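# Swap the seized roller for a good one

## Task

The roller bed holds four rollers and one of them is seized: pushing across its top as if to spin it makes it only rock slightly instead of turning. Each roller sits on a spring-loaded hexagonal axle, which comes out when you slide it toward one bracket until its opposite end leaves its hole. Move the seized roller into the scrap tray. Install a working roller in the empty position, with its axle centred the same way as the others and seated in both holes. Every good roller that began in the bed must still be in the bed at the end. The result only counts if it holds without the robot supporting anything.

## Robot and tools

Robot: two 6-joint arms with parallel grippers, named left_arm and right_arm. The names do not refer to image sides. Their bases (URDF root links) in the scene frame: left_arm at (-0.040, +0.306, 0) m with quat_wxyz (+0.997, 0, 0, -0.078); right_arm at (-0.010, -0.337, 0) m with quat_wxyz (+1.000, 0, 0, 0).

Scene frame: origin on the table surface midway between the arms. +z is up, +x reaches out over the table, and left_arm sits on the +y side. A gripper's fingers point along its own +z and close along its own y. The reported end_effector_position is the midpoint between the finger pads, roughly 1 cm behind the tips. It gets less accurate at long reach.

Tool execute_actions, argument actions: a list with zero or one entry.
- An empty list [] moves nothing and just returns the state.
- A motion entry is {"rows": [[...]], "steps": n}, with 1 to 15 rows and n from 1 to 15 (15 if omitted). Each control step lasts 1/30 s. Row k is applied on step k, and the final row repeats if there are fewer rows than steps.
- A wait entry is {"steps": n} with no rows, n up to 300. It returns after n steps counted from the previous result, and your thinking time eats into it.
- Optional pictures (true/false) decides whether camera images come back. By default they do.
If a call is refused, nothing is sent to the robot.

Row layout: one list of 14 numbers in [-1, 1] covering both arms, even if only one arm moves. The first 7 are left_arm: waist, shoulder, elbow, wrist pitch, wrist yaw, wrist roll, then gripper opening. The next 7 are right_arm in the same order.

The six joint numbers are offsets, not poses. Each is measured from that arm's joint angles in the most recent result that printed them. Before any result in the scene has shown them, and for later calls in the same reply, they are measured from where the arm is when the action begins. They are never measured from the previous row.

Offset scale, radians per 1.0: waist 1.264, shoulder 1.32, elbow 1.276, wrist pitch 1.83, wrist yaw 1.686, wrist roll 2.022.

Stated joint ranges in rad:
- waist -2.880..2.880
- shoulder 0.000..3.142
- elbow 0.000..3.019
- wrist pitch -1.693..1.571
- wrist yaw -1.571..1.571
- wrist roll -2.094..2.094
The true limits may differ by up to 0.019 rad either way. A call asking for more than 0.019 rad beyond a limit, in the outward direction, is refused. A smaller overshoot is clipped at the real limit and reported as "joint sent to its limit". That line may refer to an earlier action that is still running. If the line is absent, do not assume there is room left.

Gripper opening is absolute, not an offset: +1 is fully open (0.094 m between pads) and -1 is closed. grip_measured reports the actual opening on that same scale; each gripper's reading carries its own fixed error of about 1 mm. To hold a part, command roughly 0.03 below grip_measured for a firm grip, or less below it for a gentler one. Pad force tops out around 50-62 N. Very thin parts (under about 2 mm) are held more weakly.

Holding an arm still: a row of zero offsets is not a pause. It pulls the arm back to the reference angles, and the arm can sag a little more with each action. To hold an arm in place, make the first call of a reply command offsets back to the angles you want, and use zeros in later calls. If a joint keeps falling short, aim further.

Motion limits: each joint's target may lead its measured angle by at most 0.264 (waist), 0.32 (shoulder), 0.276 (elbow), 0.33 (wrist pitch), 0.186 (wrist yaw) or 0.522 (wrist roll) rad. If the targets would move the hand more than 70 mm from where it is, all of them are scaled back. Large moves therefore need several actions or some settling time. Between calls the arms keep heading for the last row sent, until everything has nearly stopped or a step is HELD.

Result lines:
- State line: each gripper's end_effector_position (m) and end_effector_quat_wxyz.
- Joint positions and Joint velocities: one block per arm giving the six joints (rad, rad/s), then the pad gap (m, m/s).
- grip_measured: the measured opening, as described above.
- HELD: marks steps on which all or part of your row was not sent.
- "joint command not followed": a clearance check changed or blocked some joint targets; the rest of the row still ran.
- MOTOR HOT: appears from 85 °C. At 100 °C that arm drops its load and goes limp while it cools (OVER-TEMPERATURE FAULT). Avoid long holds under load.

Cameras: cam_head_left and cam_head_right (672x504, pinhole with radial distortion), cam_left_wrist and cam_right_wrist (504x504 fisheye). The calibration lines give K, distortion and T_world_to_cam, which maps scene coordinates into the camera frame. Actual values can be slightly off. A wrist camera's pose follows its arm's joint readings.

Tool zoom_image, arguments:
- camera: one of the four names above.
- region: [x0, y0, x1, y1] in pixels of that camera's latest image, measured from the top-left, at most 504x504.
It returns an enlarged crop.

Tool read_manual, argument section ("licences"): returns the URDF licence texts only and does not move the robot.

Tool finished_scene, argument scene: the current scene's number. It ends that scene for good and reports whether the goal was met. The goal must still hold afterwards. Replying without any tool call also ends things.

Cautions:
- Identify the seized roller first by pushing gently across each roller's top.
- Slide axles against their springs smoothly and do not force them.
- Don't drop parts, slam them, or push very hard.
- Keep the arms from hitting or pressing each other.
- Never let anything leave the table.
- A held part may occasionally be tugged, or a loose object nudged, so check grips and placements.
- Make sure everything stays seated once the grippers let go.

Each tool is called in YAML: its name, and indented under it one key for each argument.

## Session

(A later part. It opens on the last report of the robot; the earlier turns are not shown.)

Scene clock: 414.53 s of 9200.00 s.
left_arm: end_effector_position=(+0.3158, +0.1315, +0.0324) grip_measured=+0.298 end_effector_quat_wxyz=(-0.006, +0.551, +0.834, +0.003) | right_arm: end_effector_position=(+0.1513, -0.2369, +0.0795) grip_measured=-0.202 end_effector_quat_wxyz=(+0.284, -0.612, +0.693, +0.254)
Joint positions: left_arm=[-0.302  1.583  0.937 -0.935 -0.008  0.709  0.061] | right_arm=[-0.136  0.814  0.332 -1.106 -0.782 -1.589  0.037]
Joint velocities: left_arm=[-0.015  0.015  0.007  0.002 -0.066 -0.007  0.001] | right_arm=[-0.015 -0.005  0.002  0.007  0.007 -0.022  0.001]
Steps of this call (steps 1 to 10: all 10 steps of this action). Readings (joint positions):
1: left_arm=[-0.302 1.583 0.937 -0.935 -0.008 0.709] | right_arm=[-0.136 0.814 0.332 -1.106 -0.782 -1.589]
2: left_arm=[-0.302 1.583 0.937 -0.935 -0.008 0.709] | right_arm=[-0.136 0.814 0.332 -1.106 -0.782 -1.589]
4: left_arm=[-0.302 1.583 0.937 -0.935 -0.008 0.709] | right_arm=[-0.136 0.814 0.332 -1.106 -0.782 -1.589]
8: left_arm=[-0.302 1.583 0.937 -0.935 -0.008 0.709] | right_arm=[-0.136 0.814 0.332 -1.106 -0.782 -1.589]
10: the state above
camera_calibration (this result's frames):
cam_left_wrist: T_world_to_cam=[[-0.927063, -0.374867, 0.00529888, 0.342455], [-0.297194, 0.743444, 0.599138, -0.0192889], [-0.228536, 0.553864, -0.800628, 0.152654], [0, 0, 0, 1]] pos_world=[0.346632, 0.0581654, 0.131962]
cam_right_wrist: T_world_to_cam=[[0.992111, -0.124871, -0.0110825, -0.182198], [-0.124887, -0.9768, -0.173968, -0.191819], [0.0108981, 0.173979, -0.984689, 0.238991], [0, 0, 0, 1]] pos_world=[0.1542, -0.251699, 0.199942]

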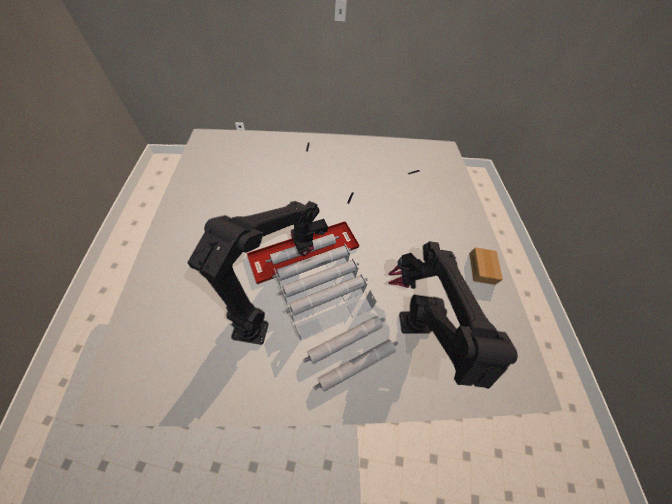

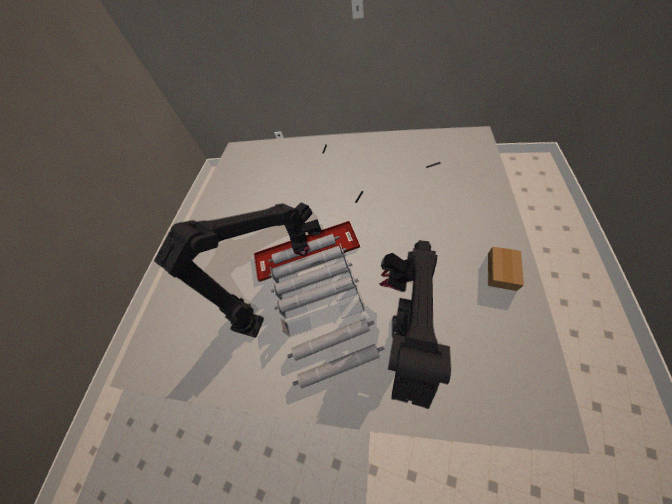

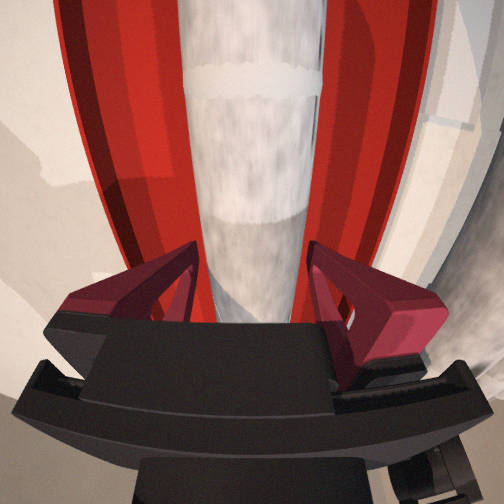

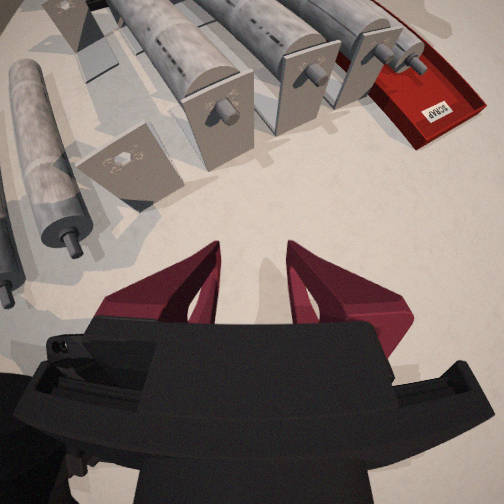

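Lift, then zoom on spares.

execute_actions:
  actions:
    - {"rows":[[0,-0.015,0.03,-0.02,0,0,0.3,0,0,0.02,0,0,0,-0.2],[0,-0.025,0.045,-0.035,0,0,0.3,0,0,0.02,0,0,0,-0.2],[0,-0.035,0.06,-0.05,0,0,0.3,0,0,0.02,0,0,0,-0.2],[0,-0.045,0.075,-0.065,0,0,0.3,0,0,0.02,0,0,0,-0.2],[0,-0.055,0.09,-0.08,0,0,0.3,0,0,0.02,0,0,0,-0.2],[0,-0.065,0.105,-0.097,0,0,0.3,0,0,0.02,0,0,0,-0.2],[0,-0.075,0.12,-0.114,0,0,0.3,0,0,0.02,0,0,0,-0.2],[0,-0.085,0.13,-0.13,0,0,0.3,0,0,0.02,0,0,0,-0.2],[0,-0.097,0.14,-0.145,0,0,0.3,0,0,0.02,0,0,0,-0.2],[0,-0.11,0.15,-0.16,0,0,0.3,0,0,0.02,0,0,0,-0.2],[0,-0.125,0.155,-0.175,0,0,0.3,0,0,0.02,0,0,0,-0.2],[0,-0.14,0.155,-0.19,0,0,0.3,0,0,0.02,0,0,0,-0.2]],"steps":15}
  pictures: false

zoom_image:
  camera: "cam_head_left"
  region: [280, 280, 420, 400]

Scene clock: 426.13 s of 9200.00 s.
left_arm: end_effector_position=(+0.3147, +0.1321, +0.1651) grip_measured=+0.298 end_effector_quat_wxyz=(+0.016, +0.551, +0.834, +0.006) | right_arm: end_effector_position=(+0.1513, -0.2369, +0.0795) grip_measured=-0.202 end_effector_quat_wxyz=(+0.284, -0.612, +0.693, +0.254)
Joint positions: left_arm=[-0.302  1.388  1.111 -1.261 -0.008  0.709  0.061] | right_arm=[-0.136  0.814  0.332 -1.106 -0.782 -1.589  0.037]
Joint velocities: left_arm=[-0.005 -0.493  0.051 -0.198 -0.007  0.022 -0.   ] | right_arm=[ 0.005 -0.015 -0.022  0.002 -0.066 -0.037 -0.001]
Steps of this call (steps 1 to 15: the robot went on to your last target; steps 16 to 90: nothing new was sent; then 8.10 s passed at rest; steps 91 to 105: all 15 steps of this action). Readings (joint positions):
91: left_arm=[-0.302 1.583 0.938 -0.941 -0.008 0.709] | right_arm=[-0.136 0.814 0.332 -1.106 -0.782 -1.589]
92: left_arm=[-0.302 1.582 0.941 -0.956 -0.008 0.709] | right_arm=[-0.136 0.814 0.332 -1.106 -0.782 -1.589]
94: left_arm=[-0.302 1.576 0.957 -1.001 -0.008 0.709] | right_arm=[-0.136 0.814 0.332 -1.106 -0.782 -1.589]
98: left_arm=[-0.302 1.534 1.026 -1.111 -0.008 0.709] | right_arm=[-0.136 0.814 0.332 -1.106 -0.782 -1.589]
105: the state above

Region (280, 280, 420, 400) of cam_head_left's 672x504 image, scaled by 3.600, with more detail than that image has; it fills the top 432 rows of this view, and the rest is white.

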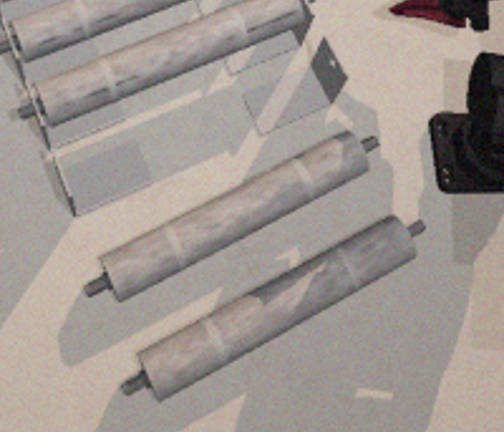

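execute_actions:
  actions:
    - {"rows":[[-0.02,0,0,0,0,-0.015,0.5,0,0,0.02,0,0,0,-0.2],[-0.06,-0.005,-0.005,0,0,-0.04,0.5,0,0,0.02,0,0,0,-0.2],[-0.12,-0.01,-0.01,0,0,-0.08,0.5,0,0,0.02,0,0,0,-0.2],[-0.19,-0.015,-0.015,0,0,-0.12,0.5,0,0,0.02,0,0,0,-0.2],[-0.26,-0.02,-0.02,0,0,-0.17,0.5,0,0,0.02,0,0,0,-0.2],[-0.33,-0.025,-0.027,0,0,-0.215,0.5,0,0,0.02,0,0,0,-0.2],[-0.4,-0.03,-0.034,0,0,-0.26,0.5,0,0,0.02,0,0,0,-0.2],[-0.47,-0.035,-0.041,0,0,-0.305,0.5,0,0,0.02,0,0,0,-0.2],[-0.54,-0.04,-0.048,0,0,-0.35,0.5,0,0,0.02,0,0,0,-0.2],[-0.61,-0.045,-0.055,0,0,-0.395,0.5,0,0,0.02,0,0,0,-0.2],[-0.68,-0.05,-0.062,0,0,-0.44,0.5,0,0,0.02,0,0,0,-0.2],[-0.75,-0.055,-0.069,0,0,-0.485,0.5,0,0,0.02,0,0,0,-0.2],[-0.82,-0.06,-0.076,0,0,-0.53,0.5,0,0,0.02,0,0,0,-0.2],[-0.89,-0.06,-0.082,0,0,-0.57,0.5,0,0,0.02,0,0,0,-0.2],[-0.94,-0.06,-0.085,0.005,0.006,-0.605,0.5,0,0,0.02,0,0,0,-0.2]],"steps":15}
  pictures: false

execute_actions:
  actions:
    - {"steps":20}

Scene clock: 449.97 s of 9200.00 s.
left_arm: end_effector_position=(+0.0883, -0.0370, +0.1485) grip_measured=+0.498 end_effector_quat_wxyz=(-0.003, +0.574, +0.819, +0.008) | right_arm: end_effector_position=(+0.1513, -0.2369, +0.0795) grip_measured=-0.202 end_effector_quat_wxyz=(+0.284, -0.612, +0.693, +0.254)
Joint positions: left_arm=[-1.059  1.357  1.035 -1.263 -0.009  0.008  0.07 ] | right_arm=[-0.136  0.814  0.332 -1.106 -0.782 -1.589  0.037]
Joint velocities: left_arm=[-2.056 -0.142 -0.252  0.046  0.125 -1.883  0.001] | right_arm=[-0.005 -0.015 -0.017 -0.002  0.007  0.066 -0.001]
Steps of this call (steps 1 to 30: the robot went on to your last target; steps 31 to 90: nothing new was sent; then 20.33 s passed at rest; steps 91 to 105: all 15 steps of this action). Readings (joint positions):
91: left_arm=[-0.304 1.379 1.113 -1.273 -0.008 0.707] | right_arm=[-0.136 0.814 0.332 -1.106 -0.782 -1.589]
92: left_arm=[-0.310 1.379 1.112 -1.272 -0.009 0.695] | right_arm=[-0.136 0.814 0.332 -1.106 -0.782 -1.589]
94: left_arm=[-0.360 1.379 1.108 -1.270 -0.012 0.641] | right_arm=[-0.136 0.814 0.332 -1.106 -0.782 -1.589]
98: left_arm=[-0.580 1.378 1.092 -1.268 -0.012 0.467] | right_arm=[-0.136 0.814 0.332 -1.106 -0.782 -1.589]
105: the state above

Scene clock: 450.63 s of 9200.00 s.
left_arm: end_effector_position=(-0.0684, -0.0495, +0.1515) grip_measured=+0.498 end_effector_quat_wxyz=(-0.001, +0.546, +0.838, -0.003) | right_arm: end_effector_position=(+0.1513, -0.2369, +0.0795) grip_measured=-0.202 end_effector_quat_wxyz=(+0.284, -0.612, +0.693, +0.254)
Joint positions: left_arm=[-1.489  1.317  1.006 -1.256  0.004 -0.49   0.07 ] | right_arm=[-0.136  0.814  0.332 -1.106 -0.782 -1.589  0.037]
Joint velocities: left_arm=[-0.024 -0.005  0.002  0.002  0.007 -0.081  0.001] | right_arm=[-0.015 -0.015  0.027 -0.002 -0.037 -0.022 -0.001]
Steps of this call (steps 1 to 20: the robot went on to your last target). Readings (joint positions):
1: left_arm=[-1.130 1.352 1.028 -1.261 -0.007 -0.061] | right_arm=[-0.136 0.814 0.332 -1.106 -0.782 -1.589]
2: left_arm=[-1.202 1.349 1.023 -1.261 -0.005 -0.123] | right_arm=[-0.136 0.814 0.332 -1.106 -0.782 -1.589]
4: left_arm=[-1.346 1.344 1.018 -1.259 -0.004 -0.230] | right_arm=[-0.136 0.814 0.332 -1.106 -0.782 -1.589]
8: left_arm=[-1.537 1.331 1.010 -1.256 0.006 -0.384] | right_arm=[-0.136 0.814 0.332 -1.106 -0.782 -1.589]
20: the state above
camera_calibration (this result's frames):
cam_left_wrist: T_world_to_cam=[[-0.922399, -0.386103, 0.0102496, -0.0832324], [-0.306914, 0.748812, 0.587439, -0.0688421], [-0.234487, 0.538707, -0.809204, 0.260616], [0, 0, 0, 1]] pos_world=[-0.0367911, -0.120982, 0.252185]
cam_right_wrist: T_world_to_cam=[[0.992111, -0.124871, -0.0110825, -0.182198], [-0.124887, -0.9768, -0.173968, -0.191819], [0.0108981, 0.173979, -0.984689, 0.238991], [0, 0, 0, 1]] pos_world=[0.1542, -0.251699, 0.199942]

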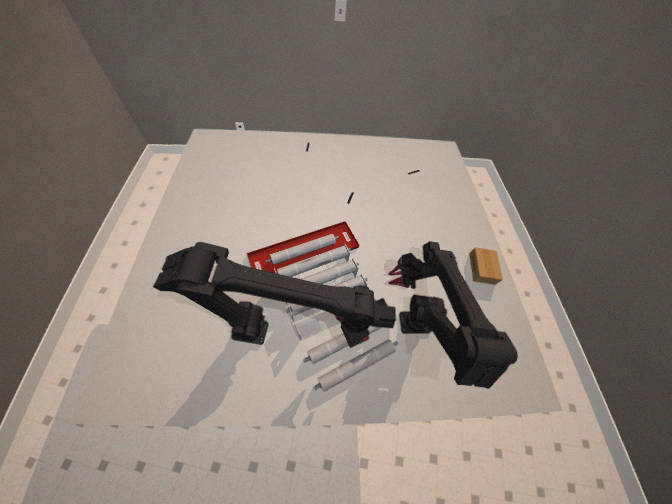

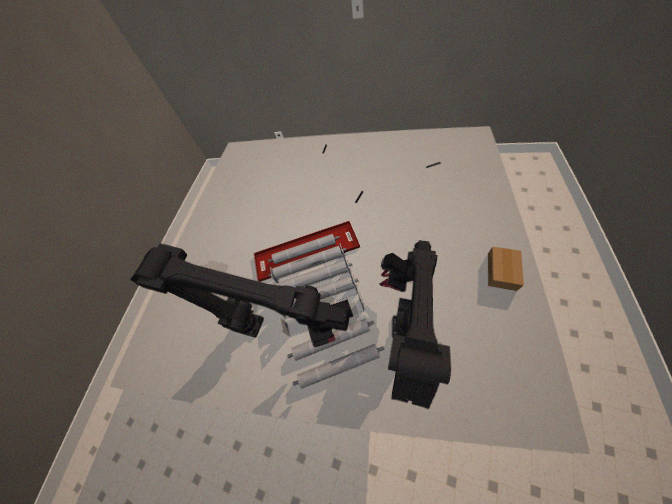

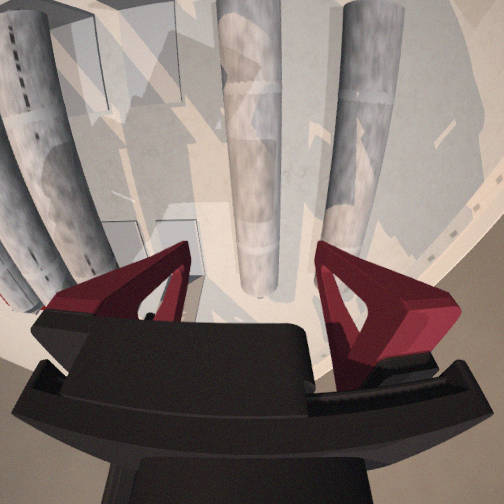

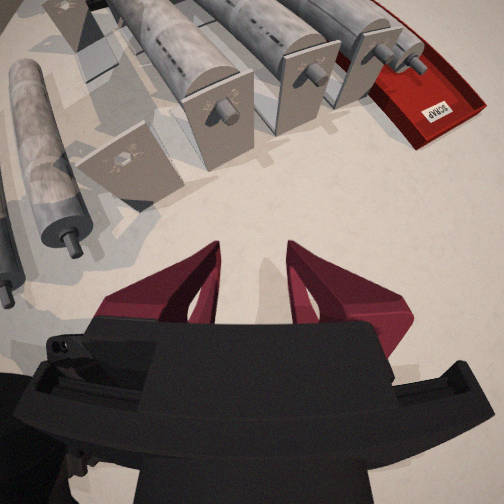

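execute_actions:
  actions:
    - {"rows":[[0,0.009,-0.01,0.014,0,-0.025,0.5,0,0,0.02,0,0,0,-0.2],[0,0.018,-0.021,0.028,0,-0.025,0.5,0,0,0.02,0,0,0,-0.2],[0,0.027,-0.032,0.042,0,-0.025,0.5,0,0,0.02,0,0,0,-0.2],[0,0.036,-0.043,0.056,0,-0.025,0.5,0,0,0.02,0,0,0,-0.2],[0,0.045,-0.054,0.07,0,-0.025,0.5,0,0,0.02,0,0,0,-0.2],[0,0.054,-0.065,0.084,0,-0.025,0.5,0,0,0.02,0,0,0,-0.2],[0,0.063,-0.076,0.098,0,-0.025,0.5,0,0,0.02,0,0,0,-0.2],[0,0.072,-0.087,0.112,0,-0.025,0.5,0,0,0.02,0,0,0,-0.2],[0,0.081,-0.098,0.126,0,-0.025,0.5,0,0,0.02,0,0,0,-0.2],[0,0.09,-0.109,0.14,0,-0.025,0.5,0,0,0.02,0,0,0,-0.2],[0,0.099,-0.12,0.154,0,-0.025,0.5,0,0,0.02,0,0,0,-0.2],[0,0.108,-0.13,0.168,0,-0.025,0.5,0,0,0.02,0,0,0,-0.2],[0,0.116,-0.14,0.182,0,-0.025,0.5,0,0,0.02,0,0,0,-0.2],[0,0.122,-0.148,0.194,0,-0.025,0.5,0,0,0.02,0,0,0,-0.2],[0,0.127,-0.154,0.204,0,-0.025,0.5,0,0,0.02,0,0,0,-0.2]],"steps":15}
  pictures: false

execute_actions:
  actions:
    - {"steps":12}

Scene clock: 466.43 s of 9200.00 s.
left_arm: end_effector_position=(-0.0683, -0.0479, +0.0417) grip_measured=+0.498 end_effector_quat_wxyz=(-0.002, +0.532, +0.846, -0.002) | right_arm: end_effector_position=(+0.1513, -0.2369, +0.0795) grip_measured=-0.202 end_effector_quat_wxyz=(+0.284, -0.612, +0.693, +0.254)
Joint positions: left_arm=[-1.489  1.461  0.825 -0.933  0.004 -0.523  0.07 ] | right_arm=[-0.136  0.814  0.332 -1.106 -0.782 -1.589  0.037]
Joint velocities: left_arm=[-0.005  0.347 -0.364  0.593  0.081  0.022  0.001] | right_arm=[-0.015 -0.005 -0.017  0.002 -0.051  0.081  0.001]
Steps of this call (steps 1 to 30: the robot went on to your last target; steps 31 to 90: nothing new was sent; then 12.30 s passed at rest; steps 91 to 105: all 15 steps of this action). Readings (joint positions):
91: left_arm=[-1.489 1.317 1.005 -1.252 0.004 -0.502] | right_arm=[-0.136 0.814 0.332 -1.106 -0.782 -1.589]
92: left_arm=[-1.489 1.317 1.001 -1.242 0.004 -0.507] | right_arm=[-0.136 0.814 0.332 -1.106 -0.782 -1.589]
94: left_arm=[-1.489 1.319 0.983 -1.203 0.004 -0.513] | right_arm=[-0.136 0.814 0.332 -1.106 -0.782 -1.589]
98: left_arm=[-1.489 1.352 0.928 -1.107 0.004 -0.520] | right_arm=[-0.136 0.814 0.332 -1.106 -0.782 -1.589]
105: the state above

Scene clock: 466.83 s of 9200.00 s.
left_arm: end_effector_position=(-0.0680, -0.0451, +0.0269) grip_measured=+0.498 end_effector_quat_wxyz=(-0.003, +0.532, +0.847, +0.001) | right_arm: end_effector_position=(+0.1513, -0.2369, +0.0795) grip_measured=-0.202 end_effector_quat_wxyz=(+0.284, -0.612, +0.693, +0.254)
Joint positions: left_arm=[-1.489  1.485  0.803 -0.892  0.004 -0.524  0.07 ] | right_arm=[-0.136  0.814  0.332 -1.106 -0.782 -1.589  0.037]
Joint velocities: left_arm=[ 0.005  0.005 -0.007 -0.007 -0.022  0.051 -0.001] | right_arm=[-0.015 -0.005 -0.007 -0.007 -0.007 -0.022 -0.   ]
Steps of this call (steps 1 to 12: the robot went on to your last target). Readings (joint positions):
1: left_arm=[-1.489 1.471 0.815 -0.917 0.004 -0.523] | right_arm=[-0.136 0.814 0.332 -1.106 -0.782 -1.589]
2: left_arm=[-1.489 1.480 0.808 -0.908 0.004 -0.523] | right_arm=[-0.136 0.814 0.332 -1.106 -0.782 -1.589]
4: left_arm=[-1.489 1.485 0.803 -0.900 0.004 -0.524] | right_arm=[-0.136 0.814 0.332 -1.106 -0.782 -1.589]
8: left_arm=[-1.489 1.485 0.803 -0.893 0.004 -0.524] | right_arm=[-0.136 0.814 0.332 -1.106 -0.782 -1.589]
12: the state above
camera_calibration (this result's frames):
cam_left_wrist: T_world_to_cam=[[-0.908765, -0.417256, 0.0065988, -0.0803091], [-0.332422, 0.733379, 0.593002, -0.00146384], [-0.252273, 0.536706, -0.805174, 0.156079], [0, 0, 0, 1]] pos_world=[-0.0340942, -0.116204, 0.127069]
cam_right_wrist: T_world_to_cam=[[0.992111, -0.124871, -0.0110825, -0.182198], [-0.124887, -0.9768, -0.173968, -0.191819], [0.0108981, 0.173979, -0.984689, 0.238991], [0, 0, 0, 1]] pos_world=[0.1542, -0.251699, 0.199942]

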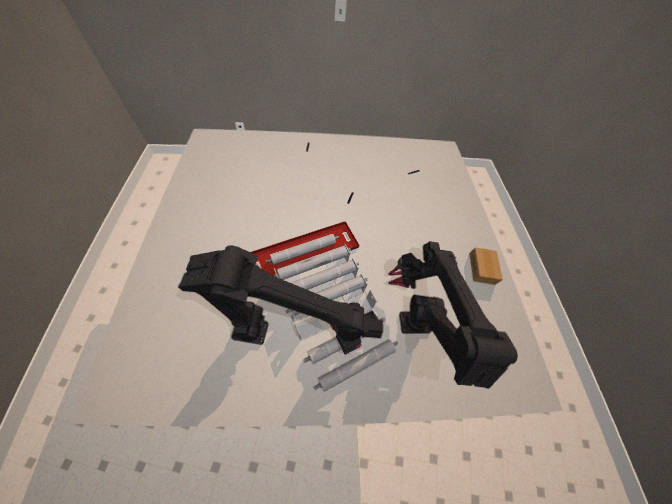

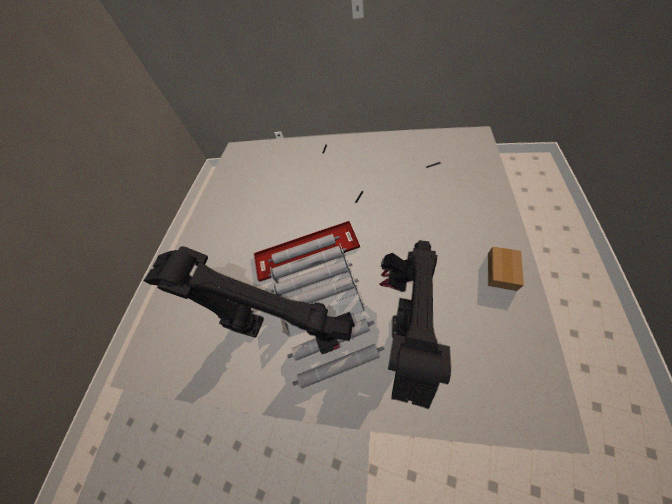

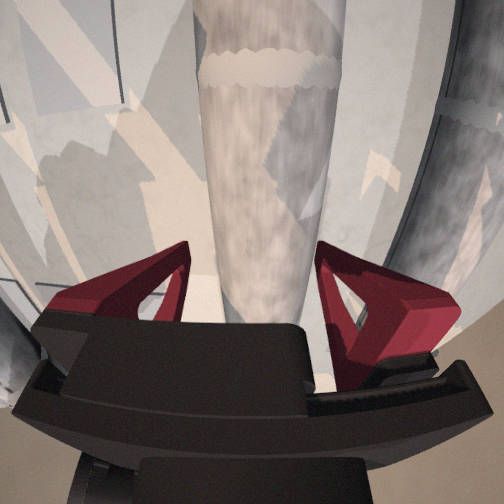

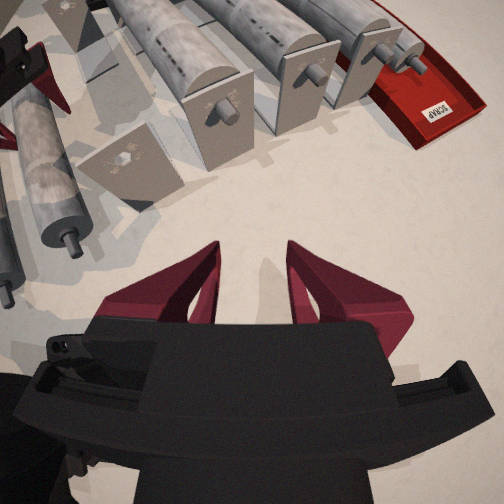

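execute_actions:
  actions:
    - {"rows":[[-0.006,0.005,0.015,0,0,0,0.5,0,0,0.02,0,0,0,-0.2],[-0.011,0.01,0.025,0,0,0,0.5,0,0,0.02,0,0,0,-0.2],[-0.015,0.016,0.031,0,0,-0.008,0.4,0,0,0.02,0,0,0,-0.2]],"steps":15}

Scene clock: 475.33 s of 9200.00 s.
left_arm: end_effector_position=(-0.0725, -0.0479, +0.0288) grip_measured=+0.402 end_effector_quat_wxyz=(-0.001, +0.537, +0.844, -0.002) | right_arm: end_effector_position=(+0.1513, -0.2369, +0.0795) grip_measured=-0.202 end_effector_quat_wxyz=(+0.284, -0.612, +0.693, +0.254)
Joint positions: left_arm=[-1.501  1.485  0.809 -0.892  0.004 -0.524  0.066] | right_arm=[-0.136  0.814  0.332 -1.106 -0.782 -1.589  0.037]
Joint velocities: left_arm=[-0.005 -0.024 -0.007  0.007  0.037  0.081  0.   ] | right_arm=[-0.005  0.005 -0.017 -0.012  0.037  0.037  0.001]
Steps of this call (steps 1 to 30: the robot went on to your last target; steps 31 to 90: nothing new was sent; then 5.00 s passed at rest; steps 91 to 105: all 15 steps of this action). Readings (joint positions):
91: left_arm=[-1.489 1.485 0.803 -0.892 0.004 -0.524] | right_arm=[-0.136 0.814 0.332 -1.106 -0.782 -1.589]
92: left_arm=[-1.490 1.485 0.803 -0.892 0.004 -0.524] | right_arm=[-0.136 0.814 0.332 -1.106 -0.782 -1.589]
94: left_arm=[-1.493 1.485 0.804 -0.892 0.004 -0.524] | right_arm=[-0.136 0.814 0.332 -1.106 -0.782 -1.589]
98: left_arm=[-1.501 1.485 0.809 -0.892 0.004 -0.524] | right_arm=[-0.136 0.814 0.332 -1.106 -0.782 -1.589]
105: the state above
camera_calibration (this result's frames):
cam_left_wrist: T_world_to_cam=[[-0.913631, -0.406427, 0.00973983, -0.085434], [-0.323393, 0.741075, 0.588409, -0.000879346], [-0.246363, 0.534439, -0.808505, 0.158423], [0, 0, 0, 1]] pos_world=[-0.0393099, -0.118739, 0.129435]
cam_right_wrist: T_world_to_cam=[[0.992111, -0.124871, -0.0110825, -0.182198], [-0.124887, -0.9768, -0.173968, -0.191819], [0.0108981, 0.173979, -0.984689, 0.238991], [0, 0, 0, 1]] pos_world=[0.1542, -0.251699, 0.199942]

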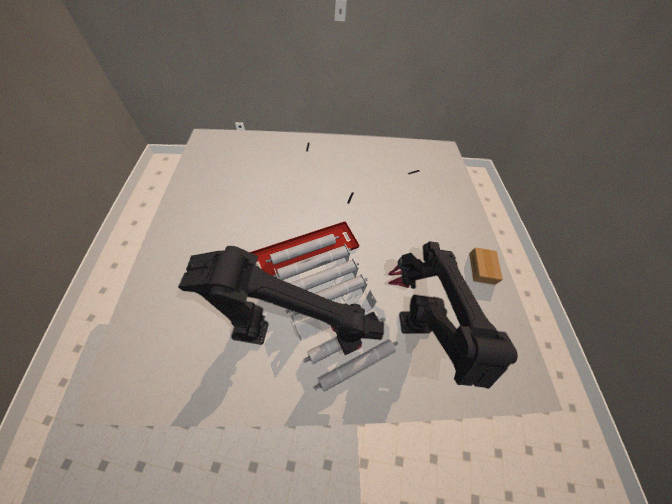

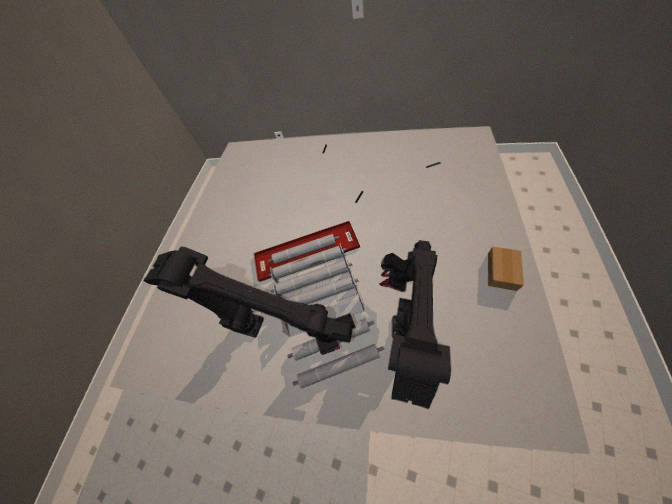

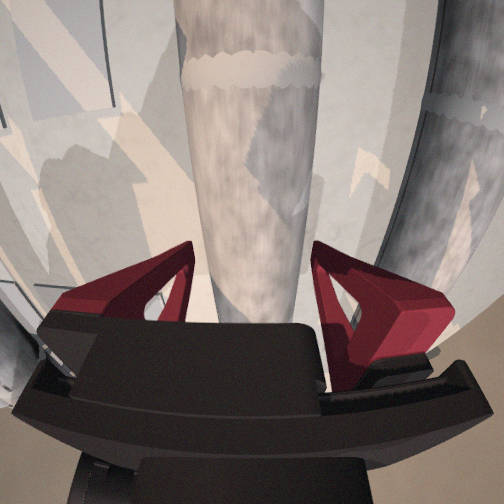

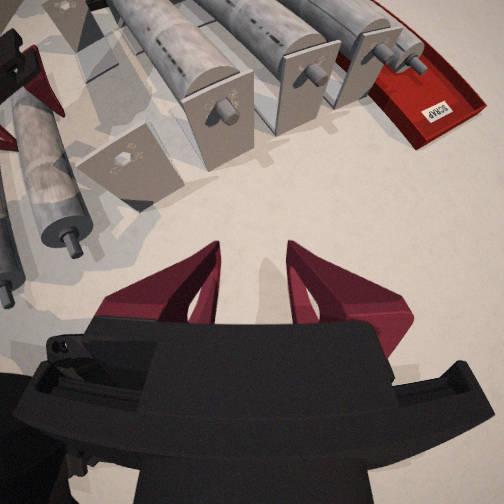

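execute_actions:
  actions:
    - {"rows":[[0,0.024,0.02,0,0,0,0.35,0,0,0.02,0,0,0,-0.2],[0,0.024,0.02,0,0,0,0.3,0,0,0.02,0,0,0,-0.2],[0,0.024,0.02,0,0,0,0.25,0,0,0.02,0,0,0,-0.2],[0,0.024,0.02,0,0,0,0.2,0,0,0.02,0,0,0,-0.2],[0,0.024,0.02,0,0,0,0.15,0,0,0.02,0,0,0,-0.2],[0,0.024,0.02,0,0,0,0.11,0,0,0.02,0,0,0,-0.2],[0,0.024,0.02,0,0,0,0.08,0,0,0.02,0,0,0,-0.2],[0,0.024,0.02,0,0,0,0.05,0,0,0.02,0,0,0,-0.2],[0,0.024,0.02,0,0,0,0.03,0,0,0.02,0,0,0,-0.2],[0,0.024,0.02,0,0,0,0.01,0,0,0.02,0,0,0,-0.2],[0,0.024,0.02,0,0,0,-0.01,0,0,0.02,0,0,0,-0.2],[0,0.024,0.02,0,0,0,-0.04,0,0,0.02,0,0,0,-0.2]],"steps":15}
  pictures: false

Scene clock: 485.53 s of 9200.00 s.
left_arm: end_effector_position=(-0.0726, -0.0469, +0.0256) grip_measured=-0.001 end_effector_quat_wxyz=(-0.004, +0.537, +0.844, +0.002) | right_arm: end_effector_position=(+0.1513, -0.2369, +0.0795) grip_measured=-0.202 end_effector_quat_wxyz=(+0.284, -0.612, +0.693, +0.254)
Joint positions: left_arm=[-1.501  1.495  0.809 -0.892  0.006 -0.525  0.047] | right_arm=[-0.136  0.814  0.332 -1.106 -0.782 -1.589  0.037]
Joint velocities: left_arm=[-0.005 -0.015  0.007 -0.002 -0.051  0.11   0.   ] | right_arm=[-0.015 -0.024 -0.027  0.007 -0.022 -0.022  0.   ]
Steps of this call (steps 1 to 15: the robot went on to your last target; steps 16 to 90: nothing new was sent; then 6.70 s passed at rest; steps 91 to 105: all 15 steps of this action). Readings (joint positions):
91: left_arm=[-1.501 1.486 0.809 -0.892 0.004 -0.524] | right_arm=[-0.136 0.814 0.332 -1.106 -0.782 -1.589]
92: left_arm=[-1.501 1.487 0.809 -0.892 0.004 -0.524] | right_arm=[-0.136 0.814 0.332 -1.106 -0.782 -1.589]
94: left_arm=[-1.501 1.490 0.809 -0.892 0.004 -0.524] | right_arm=[-0.136 0.814 0.332 -1.106 -0.782 -1.589]
98: left_arm=[-1.501 1.495 0.809 -0.892 0.006 -0.524] | right_arm=[-0.136 0.814 0.332 -1.106 -0.782 -1.589]
105: the state above

execute_actions:
  actions:
    - {"rows":[[0,-0.03,0.05,-0.015,0,0,-0.04,0,0,0.02,0,0,0,-0.2],[0,-0.045,0.06,-0.03,0,0,-0.04,0,0,0.02,0,0,0,-0.2],[0,-0.06,0.07,-0.047,0,0,-0.04,0,0,0.02,0,0,0,-0.2],[0,-0.078,0.08,-0.064,0,0,-0.04,0,0,0.02,0,0,0,-0.2],[0,-0.096,0.09,-0.081,0,0,-0.04,0,0,0.02,0,0,0,-0.2],[0,-0.114,0.098,-0.098,0,0,-0.04,0,0,0.02,0,0,0,-0.2],[0,-0.134,0.104,-0.115,0,0,-0.04,0,0,0.02,0,0,0,-0.2],[0,-0.154,0.11,-0.132,0,0,-0.04,0,0,0.02,0,0,0,-0.2],[0,-0.174,0.114,-0.149,0,0,-0.04,0,0,0.02,0,0,0,-0.2],[0,-0.194,0.116,-0.166,0,0,-0.04,0,0,0.02,0,0,0,-0.2],[0,-0.214,0.116,-0.183,0,0,-0.04,0,0,0.02,0,0,0,-0.2],[0,-0.232,0.116,-0.2,0,0,-0.04,0,0,0.02,0,0,0,-0.2],[0,-0.248,0.116,-0.217,0,0,-0.04,0,0,0.02,0,0,0,-0.2],[0,-0.26,0.116,-0.232,0,0,-0.04,0,0,0.02,0,0,0,-0.2],[0,-0.27,0.116,-0.245,0,0,-0.04,0,0,0.02,0,0,0,-0.2]],"steps":15}
  pictures: false

execute_actions:
  actions:
    - {"steps":12}
  pictures: false

Scene clock: 506.07 s of 9200.00 s.
left_arm: end_effector_position=(-0.0683, +0.0027, +0.1217) grip_measured=-0.001 end_effector_quat_wxyz=(-0.018, +0.536, +0.843, +0.028) | right_arm: end_effector_position=(+0.1513, -0.2369, +0.0795) grip_measured=-0.202 end_effector_quat_wxyz=(+0.284, -0.612, +0.693, +0.254)
Joint positions: left_arm=[-1.501  1.252  0.864 -1.249  0.006 -0.525  0.047] | right_arm=[-0.136  0.814  0.332 -1.106 -0.782 -1.589  0.037]
Joint velocities: left_arm=[ 0.005 -0.884  0.095 -1.004 -0.022  0.051 -0.001] | right_arm=[-0.024 -0.005  0.012 -0.002  0.007 -0.037  0.   ]
Steps of this call (steps 1 to 15: the robot went on to your last target; steps 16 to 90: nothing new was sent; then 17.03 s passed at rest; steps 91 to 105: all 15 steps of this action). Readings (joint positions):
91: left_arm=[-1.501 1.494 0.812 -0.895 0.006 -0.525] | right_arm=[-0.136 0.814 0.332 -1.106 -0.782 -1.589]
92: left_arm=[-1.501 1.494 0.815 -0.904 0.006 -0.525] | right_arm=[-0.136 0.814 0.332 -1.106 -0.782 -1.589]
94: left_arm=[-1.501 1.489 0.825 -0.946 0.006 -0.525] | right_arm=[-0.136 0.814 0.332 -1.106 -0.782 -1.589]
98: left_arm=[-1.501 1.436 0.842 -1.047 0.006 -0.525] | right_arm=[-0.136 0.814 0.332 -1.106 -0.782 -1.589]
105: the state above

Scene clock: 506.47 s of 9200.00 s.
left_arm: end_effector_position=(-0.0673, +0.0148, +0.1605) grip_measured=-0.001 end_effector_quat_wxyz=(-0.008, +0.536, +0.844, +0.008) | right_arm: end_effector_position=(+0.1513, -0.2369, +0.0795) grip_measured=-0.202 end_effector_quat_wxyz=(+0.284, -0.612, +0.693, +0.254)
Joint positions: left_arm=[-1.501  1.15   0.891 -1.334  0.006 -0.525  0.047] | right_arm=[-0.136  0.814  0.332 -1.106 -0.782 -1.589  0.037]
Joint velocities: left_arm=[-0.005  0.063 -0.002 -0.007 -0.066 -0.037 -0.001] | right_arm=[-0.015  0.005  0.002  0.002  0.007 -0.022 -0.   ]
Steps of this call (steps 1 to 12: the robot went on to your last target). Readings (joint positions):
1: left_arm=[-1.501 1.222 0.869 -1.280 0.006 -0.525] | right_arm=[-0.136 0.814 0.332 -1.106 -0.782 -1.589]
2: left_arm=[-1.501 1.195 0.873 -1.304 0.006 -0.525] | right_arm=[-0.136 0.814 0.332 -1.106 -0.782 -1.589]
4: left_arm=[-1.501 1.154 0.880 -1.329 0.006 -0.525] | right_arm=[-0.136 0.814 0.332 -1.106 -0.782 -1.589]
8: left_arm=[-1.501 1.140 0.891 -1.334 0.006 -0.525] | right_arm=[-0.136 0.814 0.332 -1.106 -0.782 -1.589]
12: the state above

execute_actions:
  actions:
    - {"rows":[[0.015,-0.015,0.04,0,0.002,0.015,-0.04,0.015,0,0.02,0,0,0,-0.2],[0.03,-0.015,0.04,0,0.004,0.027,-0.04,0.03,0,0.02,0,0,0,-0.2],[0.045,-0.015,0.04,0,0.006,0.039,-0.04,0.05,0,0.02,0,0,0,-0.2],[0.06,-0.015,0.04,0,0.008,0.051,-0.04,0.07,0,0.02,0,0,0,-0.2],[0.077,-0.015,0.04,0,0.01,0.063,-0.04,0.09,0,0.02,0,0,0,-0.2],[0.094,-0.015,0.04,0,0.012,0.075,-0.04,0.11,0,0.02,0,0,0,-0.2],[0.111,-0.015,0.04,0,0.014,0.087,-0.04,0.13,0,0.02,0,0,0,-0.2],[0.128,-0.015,0.04,0,0.016,0.099,-0.04,0.15,0,0.02,0,0,0,-0.2],[0.145,-0.015,0.04,0,0.018,0.111,-0.04,0.17,0,0.02,0,0,0,-0.2],[0.16,-0.015,0.04,0,0.02,0.123,-0.04,0.19,0,0.02,0,0,0,-0.2],[0.175,-0.015,0.04,0,0.022,0.135,-0.04,0.21,0,0.02,0,0,0,-0.2],[0.188,-0.015,0.04,0,0.024,0.147,-0.04,0.22,0,0.02,0,0,0,-0.2],[0.198,-0.015,0.04,0,0.025,0.156,-0.04,0.23,0,0.02,0,0,0,-0.2],[0.206,-0.015,0.04,0,0.025,0.162,-0.04,0.24,0,0.02,0,0,0,-0.2],[0.212,-0.015,0.04,0,0.025,0.162,-0.04,0.24,0,0.02,0,0,0,-0.2]],"steps":15}
  pictures: false

execute_actions:
  actions:
    - {"steps":12}
  pictures: false

execute_actions:
  actions:
    - {"rows":[[0,-0.01,0.04,0,0,0.005,-0.04,0,0,0.02,0,0,0,-0.2],[0,-0.002,0.04,0,0,0.005,-0.04,0,0,0.02,0,0,0,-0.2],[0,0.006,0.04,0,0,0.005,-0.04,0,0,0.02,0,0,0,-0.2],[0,0.014,0.04,0,0,0.005,-0.04,0,0,0.02,0,0,0,-0.2],[0,0.022,0.04,0,0,0.005,-0.04,0,0,0.02,0,0,0,-0.2],[0,0.03,0.04,0,0,0.005,-0.04,0,0,0.02,0,0,0,-0.2],[0,0.038,0.04,0,0,0.005,-0.04,0,0,0.02,0,0,0,-0.2],[0,0.046,0.04,0,0,0.005,-0.04,0,0,0.02,0,0,0,-0.2],[0,0.054,0.04,0,0,0.005,-0.04,0,0,0.02,0,0,0,-0.2],[0,0.062,0.04,0,0,0.005,-0.04,0,0,0.02,0,0,0,-0.2],[0,0.07,0.04,0,0,0.005,-0.04,0,0,0.02,0,0,0,-0.2],[0,0.077,0.04,0,0,0.005,-0.04,0,0,0.02,0,0,0,-0.2],[0,0.083,0.04,0,0,0.005,-0.04,0,0,0.02,0,0,0,-0.2],[0,0.088,0.04,0,0,0.005,-0.04,0,0,0.02,0,0,0,-0.2],[0,0.09,0.04,0,0,0.005,-0.04,0,0,0.02,0,0,0,-0.2]],"steps":15}
  pictures: false

execute_actions:
  actions:
    - {"steps":12}

Scene clock: 550.13 s of 9200.00 s.
left_arm: end_effector_position=(+0.0016, +0.0163, +0.1596) grip_measured=-0.001 end_effector_quat_wxyz=(-0.023, +0.532, +0.846, -0.003) | right_arm: end_effector_position=(+0.1166, -0.1955, +0.0795) grip_measured=-0.202 end_effector_quat_wxyz=(-0.245, +0.704, -0.599, -0.292)
Joint positions: left_arm=[-1.246  1.154  0.891 -1.334  0.039 -0.28   0.047] | right_arm=[ 0.149  0.814  0.332 -1.106 -0.782 -1.589  0.037]
Joint velocities: left_arm=[ 0.327 -0.015  0.022  0.002 -0.037  0.344  0.001] | right_arm=[ 0.278 -0.005  0.002  0.007 -0.007 -0.007 -0.001]
Steps of this call (steps 1 to 30: the robot went on to your last target; steps 31 to 90: nothing new was sent; then 40.17 s passed at rest; steps 91 to 105: all 15 steps of this action). Readings (joint positions):
91: left_arm=[-1.501 1.154 0.891 -1.334 0.007 -0.523] | right_arm=[-0.136 0.814 0.332 -1.106 -0.782 -1.589]
92: left_arm=[-1.497 1.154 0.891 -1.334 0.010 -0.516] | right_arm=[-0.132 0.814 0.332 -1.106 -0.782 -1.589]
94: left_arm=[-1.477 1.154 0.891 -1.334 0.019 -0.492] | right_arm=[-0.107 0.814 0.332 -1.106 -0.782 -1.589]
98: left_arm=[-1.392 1.154 0.891 -1.334 0.028 -0.421] | right_arm=[-0.002 0.814 0.332 -1.106 -0.782 -1.589]
105: the state above

Scene clock: 550.53 s of 9200.00 s.
left_arm: end_effector_position=(+0.0056, +0.0169, +0.1596) grip_measured=-0.001 end_effector_quat_wxyz=(-0.024, +0.551, +0.834, -0.006) | right_arm: end_effector_position=(+0.1154, -0.1943, +0.0795) grip_measured=-0.202 end_effector_quat_wxyz=(-0.244, +0.707, -0.596, -0.293)
Joint positions: left_arm=[-1.23   1.154  0.891 -1.334  0.043 -0.219  0.047] | right_arm=[ 0.159  0.814  0.332 -1.106 -0.782 -1.589  0.037]
Joint velocities: left_arm=[-0.015  0.015 -0.007 -0.007  0.066  0.022 -0.   ] | right_arm=[-0.024 -0.024 -0.007  0.007  0.007 -0.022  0.001]
Steps of this call (steps 1 to 12: the robot went on to your last target). Readings (joint positions):
1: left_arm=[-1.237 1.154 0.891 -1.334 0.039 -0.267] | right_arm=[0.156 0.814 0.332 -1.106 -0.782 -1.589]
2: left_arm=[-1.232 1.154 0.891 -1.334 0.039 -0.257] | right_arm=[0.158 0.814 0.332 -1.106 -0.782 -1.589]
4: left_arm=[-1.230 1.154 0.891 -1.334 0.040 -0.242] | right_arm=[0.159 0.814 0.332 -1.106 -0.782 -1.589]
8: left_arm=[-1.230 1.154 0.891 -1.334 0.043 -0.225] | right_arm=[0.159 0.814 0.332 -1.106 -0.782 -1.589]
12: the state above

Scene clock: 551.03 s of 9200.00 s.
left_arm: end_effector_position=(+0.0059, +0.0155, +0.1240) grip_measured=-0.001 end_effector_quat_wxyz=(-0.070, +0.548, +0.832, +0.041) | right_arm: end_effector_position=(+0.1154, -0.1943, +0.0795) grip_measured=-0.202 end_effector_quat_wxyz=(-0.244, +0.707, -0.596, -0.293)
Joint positions: left_arm=[-1.23   1.285  0.891 -1.334  0.043 -0.219  0.047] | right_arm=[ 0.159  0.814  0.332 -1.106 -0.782 -1.589  0.037]
Joint velocities: left_arm=[-0.005  0.249 -0.012 -0.002 -0.051 -0.051  0.   ] | right_arm=[-0.005 -0.024  0.012 -0.017  0.037 -0.037  0.   ]
Steps of this call (steps 1 to 15: all 15 steps of this action). Readings (joint positions):
1: left_arm=[-1.230 1.154 0.891 -1.334 0.043 -0.219] | right_arm=[0.159 0.814 0.332 -1.106 -0.782 -1.589]
2: left_arm=[-1.230 1.154 0.891 -1.334 0.043 -0.219] | right_arm=[0.159 0.814 0.332 -1.106 -0.782 -1.589]
4: left_arm=[-1.230 1.160 0.891 -1.334 0.043 -0.219] | right_arm=[0.159 0.814 0.332 -1.106 -0.782 -1.589]
8: left_arm=[-1.230 1.197 0.891 -1.334 0.043 -0.219] | right_arm=[0.159 0.814 0.332 -1.106 -0.782 -1.589]
15: the state above

Scene clock: 551.43 s of 9200.00 s.
left_arm: end_effector_position=(+0.0059, +0.0155, +0.1201) grip_measured=-0.001 end_effector_quat_wxyz=(-0.075, +0.548, +0.832, +0.046) | right_arm: end_effector_position=(+0.1154, -0.1943, +0.0795) grip_measured=-0.202 end_effector_quat_wxyz=(-0.244, +0.707, -0.596, -0.293)
Joint positions: left_arm=[-1.23   1.299  0.891 -1.334  0.043 -0.219  0.047] | right_arm=[ 0.159  0.814  0.332 -1.106 -0.782 -1.589  0.037]
Joint velocities: left_arm=[ 0.005 -0.005  0.022 -0.017 -0.037  0.022  0.   ] | right_arm=[ 0.005 -0.015  0.022 -0.002  0.022  0.007  0.001]
Steps of this call (steps 1 to 12: the robot went on to your last target). Readings (joint positions):
1: left_arm=[-1.230 1.292 0.891 -1.334 0.043 -0.219] | right_arm=[0.159 0.814 0.332 -1.106 -0.782 -1.589]
2: left_arm=[-1.230 1.296 0.891 -1.334 0.043 -0.219] | right_arm=[0.159 0.814 0.332 -1.106 -0.782 -1.589]
4: left_arm=[-1.230 1.299 0.891 -1.334 0.043 -0.219] | right_arm=[0.159 0.814 0.332 -1.106 -0.782 -1.589]
8: left_arm=[-1.230 1.299 0.891 -1.334 0.043 -0.219] | right_arm=[0.159 0.814 0.332 -1.106 -0.782 -1.589]
12: the state above
camera_calibration (this result's frames):
cam_left_wrist: T_world_to_cam=[[-0.925072, -0.379593, 0.0122495, 0.0103869], [-0.254966, 0.644613, 0.72074, -0.0910423], [-0.281484, 0.663613, -0.693098, 0.202014], [0, 0, 0, 1]] pos_world=[0.0432595, -0.071429, 0.205506]
cam_right_wrist: T_world_to_cam=[[0.985579, 0.168852, -0.0110825, -0.0834103], [0.164386, -0.970934, -0.173968, -0.186948], [-0.0401351, 0.169637, -0.984689, 0.237018], [0, 0, 0, 1]] pos_world=[0.122452, -0.207637, 0.199942]

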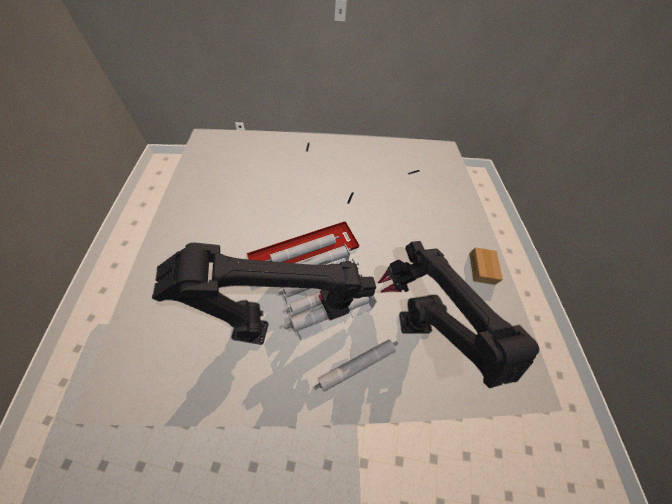

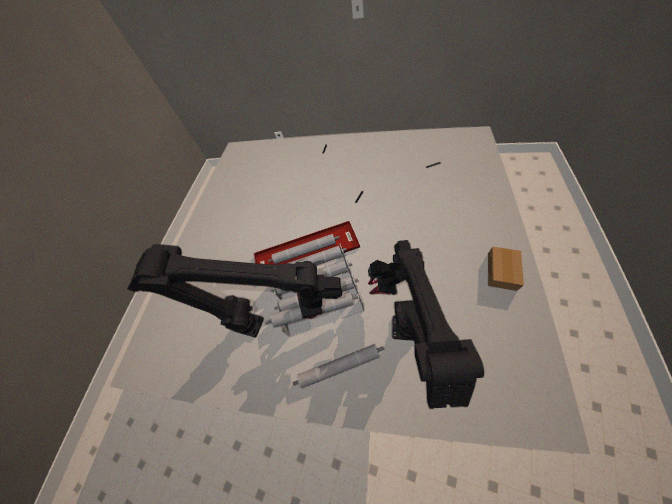

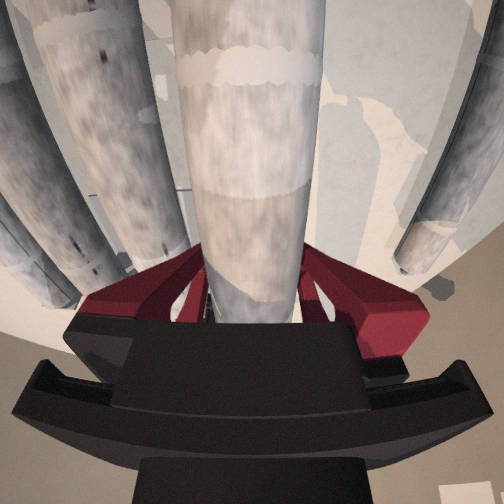

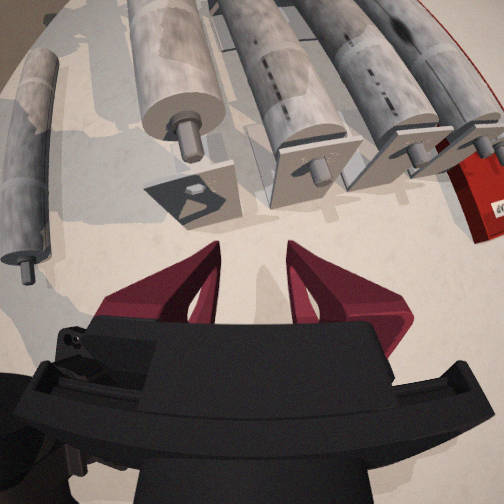

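execute_actions:
  actions:
    - {"rows":[[0,-0.02,0.04,0,0,0.008,-0.04,0.02,0,0.02,0,0,0,-0.2],[0,-0.02,0.04,0,0,0.012,-0.04,0.04,0,0.02,0,0,0,-0.2],[0,-0.02,0.04,0,0,0.015,-0.04,0.06,0,0.02,0,0,0,-0.2],[0,-0.02,0.04,0,0,0.015,-0.04,0.08,0,0.02,0,0,0,-0.2],[0,-0.02,0.04,0,0,0.015,-0.04,0.1,0,0.02,0,0,0,-0.2],[0,-0.02,0.04,0,0,0.015,-0.04,0.12,0,0.02,0,0,0,-0.2],[0,-0.02,0.04,0,0,0.015,-0.04,0.14,0,0.02,0,0,0,-0.2],[0,-0.02,0.04,0,0,0.015,-0.04,0.155,0,0.02,0,0,0,-0.2],[0,-0.02,0.04,0,0,0.015,-0.04,0.17,0,0.02,0,0,0,-0.2]],"steps":15}

zoom_image:
  camera: "cam_right_wrist"
  region: [170, 130, 330, 290]

Scene clock: 565.37 s of 9200.00 s.
left_arm: end_effector_position=(+0.0059, +0.0155, +0.1201) grip_measured=-0.001 end_effector_quat_wxyz=(-0.075, +0.553, +0.828, +0.046) | right_arm: end_effector_position=(+0.0832, -0.1714, +0.0795) grip_measured=-0.202 end_effector_quat_wxyz=(-0.212, +0.765, -0.519, -0.317)
Joint positions: left_arm=[-1.23   1.299  0.891 -1.334  0.043 -0.205  0.047] | right_arm=[ 0.367  0.814  0.332 -1.106 -0.782 -1.589  0.037]
Joint velocities: left_arm=[-0.005 -0.005  0.002 -0.002 -0.051 -0.022 -0.001] | right_arm=[-0.015 -0.015 -0.007 -0.012 -0.051  0.095  0.   ]
Steps of this call (steps 1 to 30: the robot went on to your last target; steps 31 to 90: nothing new was sent; then 10.43 s passed at rest; steps 91 to 105: all 15 steps of this action). Readings (joint positions):
91: left_arm=[-1.230 1.299 0.891 -1.334 0.043 -0.219] | right_arm=[0.160 0.814 0.332 -1.106 -0.782 -1.589]
92: left_arm=[-1.230 1.299 0.891 -1.334 0.043 -0.217] | right_arm=[0.165 0.814 0.332 -1.106 -0.782 -1.589]
94: left_arm=[-1.230 1.299 0.891 -1.334 0.043 -0.213] | right_arm=[0.199 0.814 0.332 -1.106 -0.782 -1.589]
98: left_arm=[-1.230 1.299 0.891 -1.334 0.043 -0.208] | right_arm=[0.306 0.814 0.332 -1.106 -0.782 -1.589]
105: the state above
camera_calibration (this result's frames):
cam_left_wrist: T_world_to_cam=[[-0.929954, -0.367387, 0.0145812, 0.00994613], [-0.244938, 0.648604, 0.720637, -0.091151], [-0.27421, 0.666588, -0.693159, 0.201932], [0, 0, 0, 1]] pos_world=[0.0422949, -0.0718303, 0.205513]
cam_right_wrist: T_world_to_cam=[[0.929221, 0.369358, -0.0110825, -0.0164941], [0.361955, -0.915819, -0.173968, -0.16642], [-0.0744058, 0.157643, -0.984689, 0.232638], [0, 0, 0, 1]] pos_world=[0.092873, -0.182992, 0.199942]

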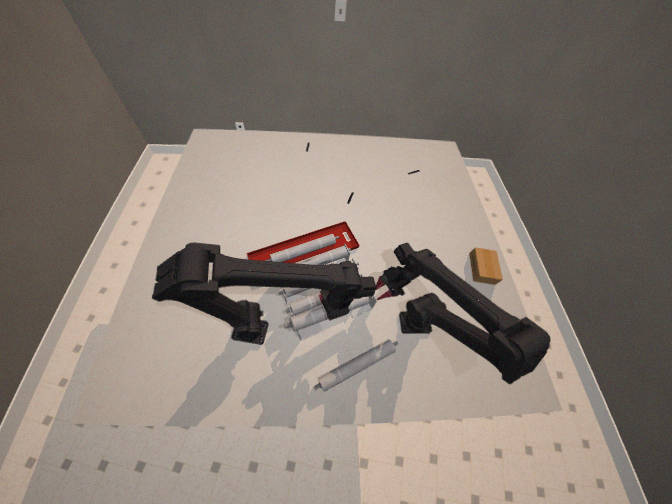

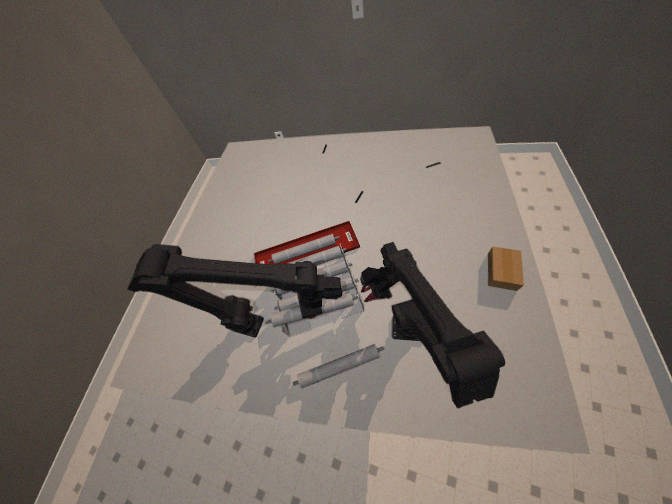

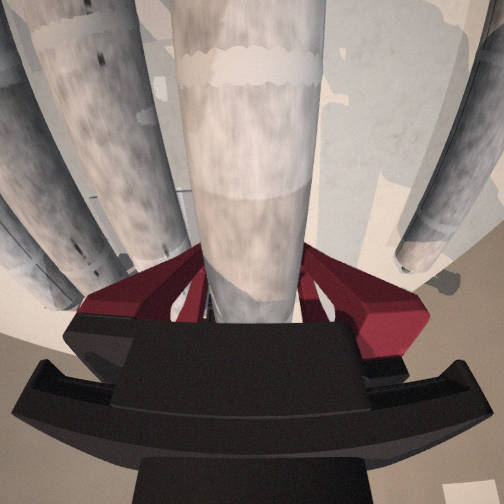

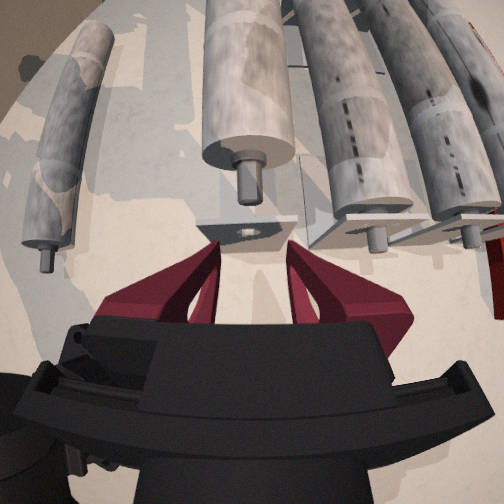

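Region (170, 130, 330, 290) of cam_right_wrist's 504x504 image, scaled by 3.150, with more detail than that image has.

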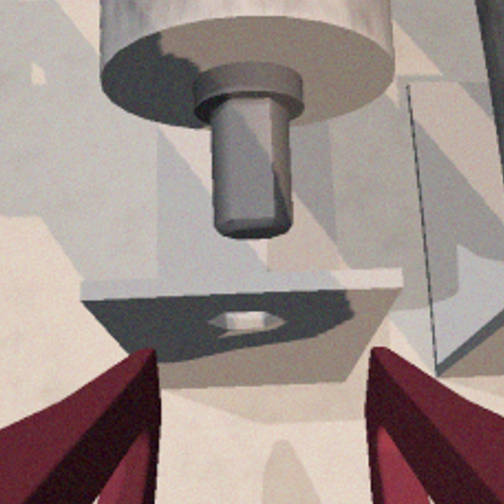

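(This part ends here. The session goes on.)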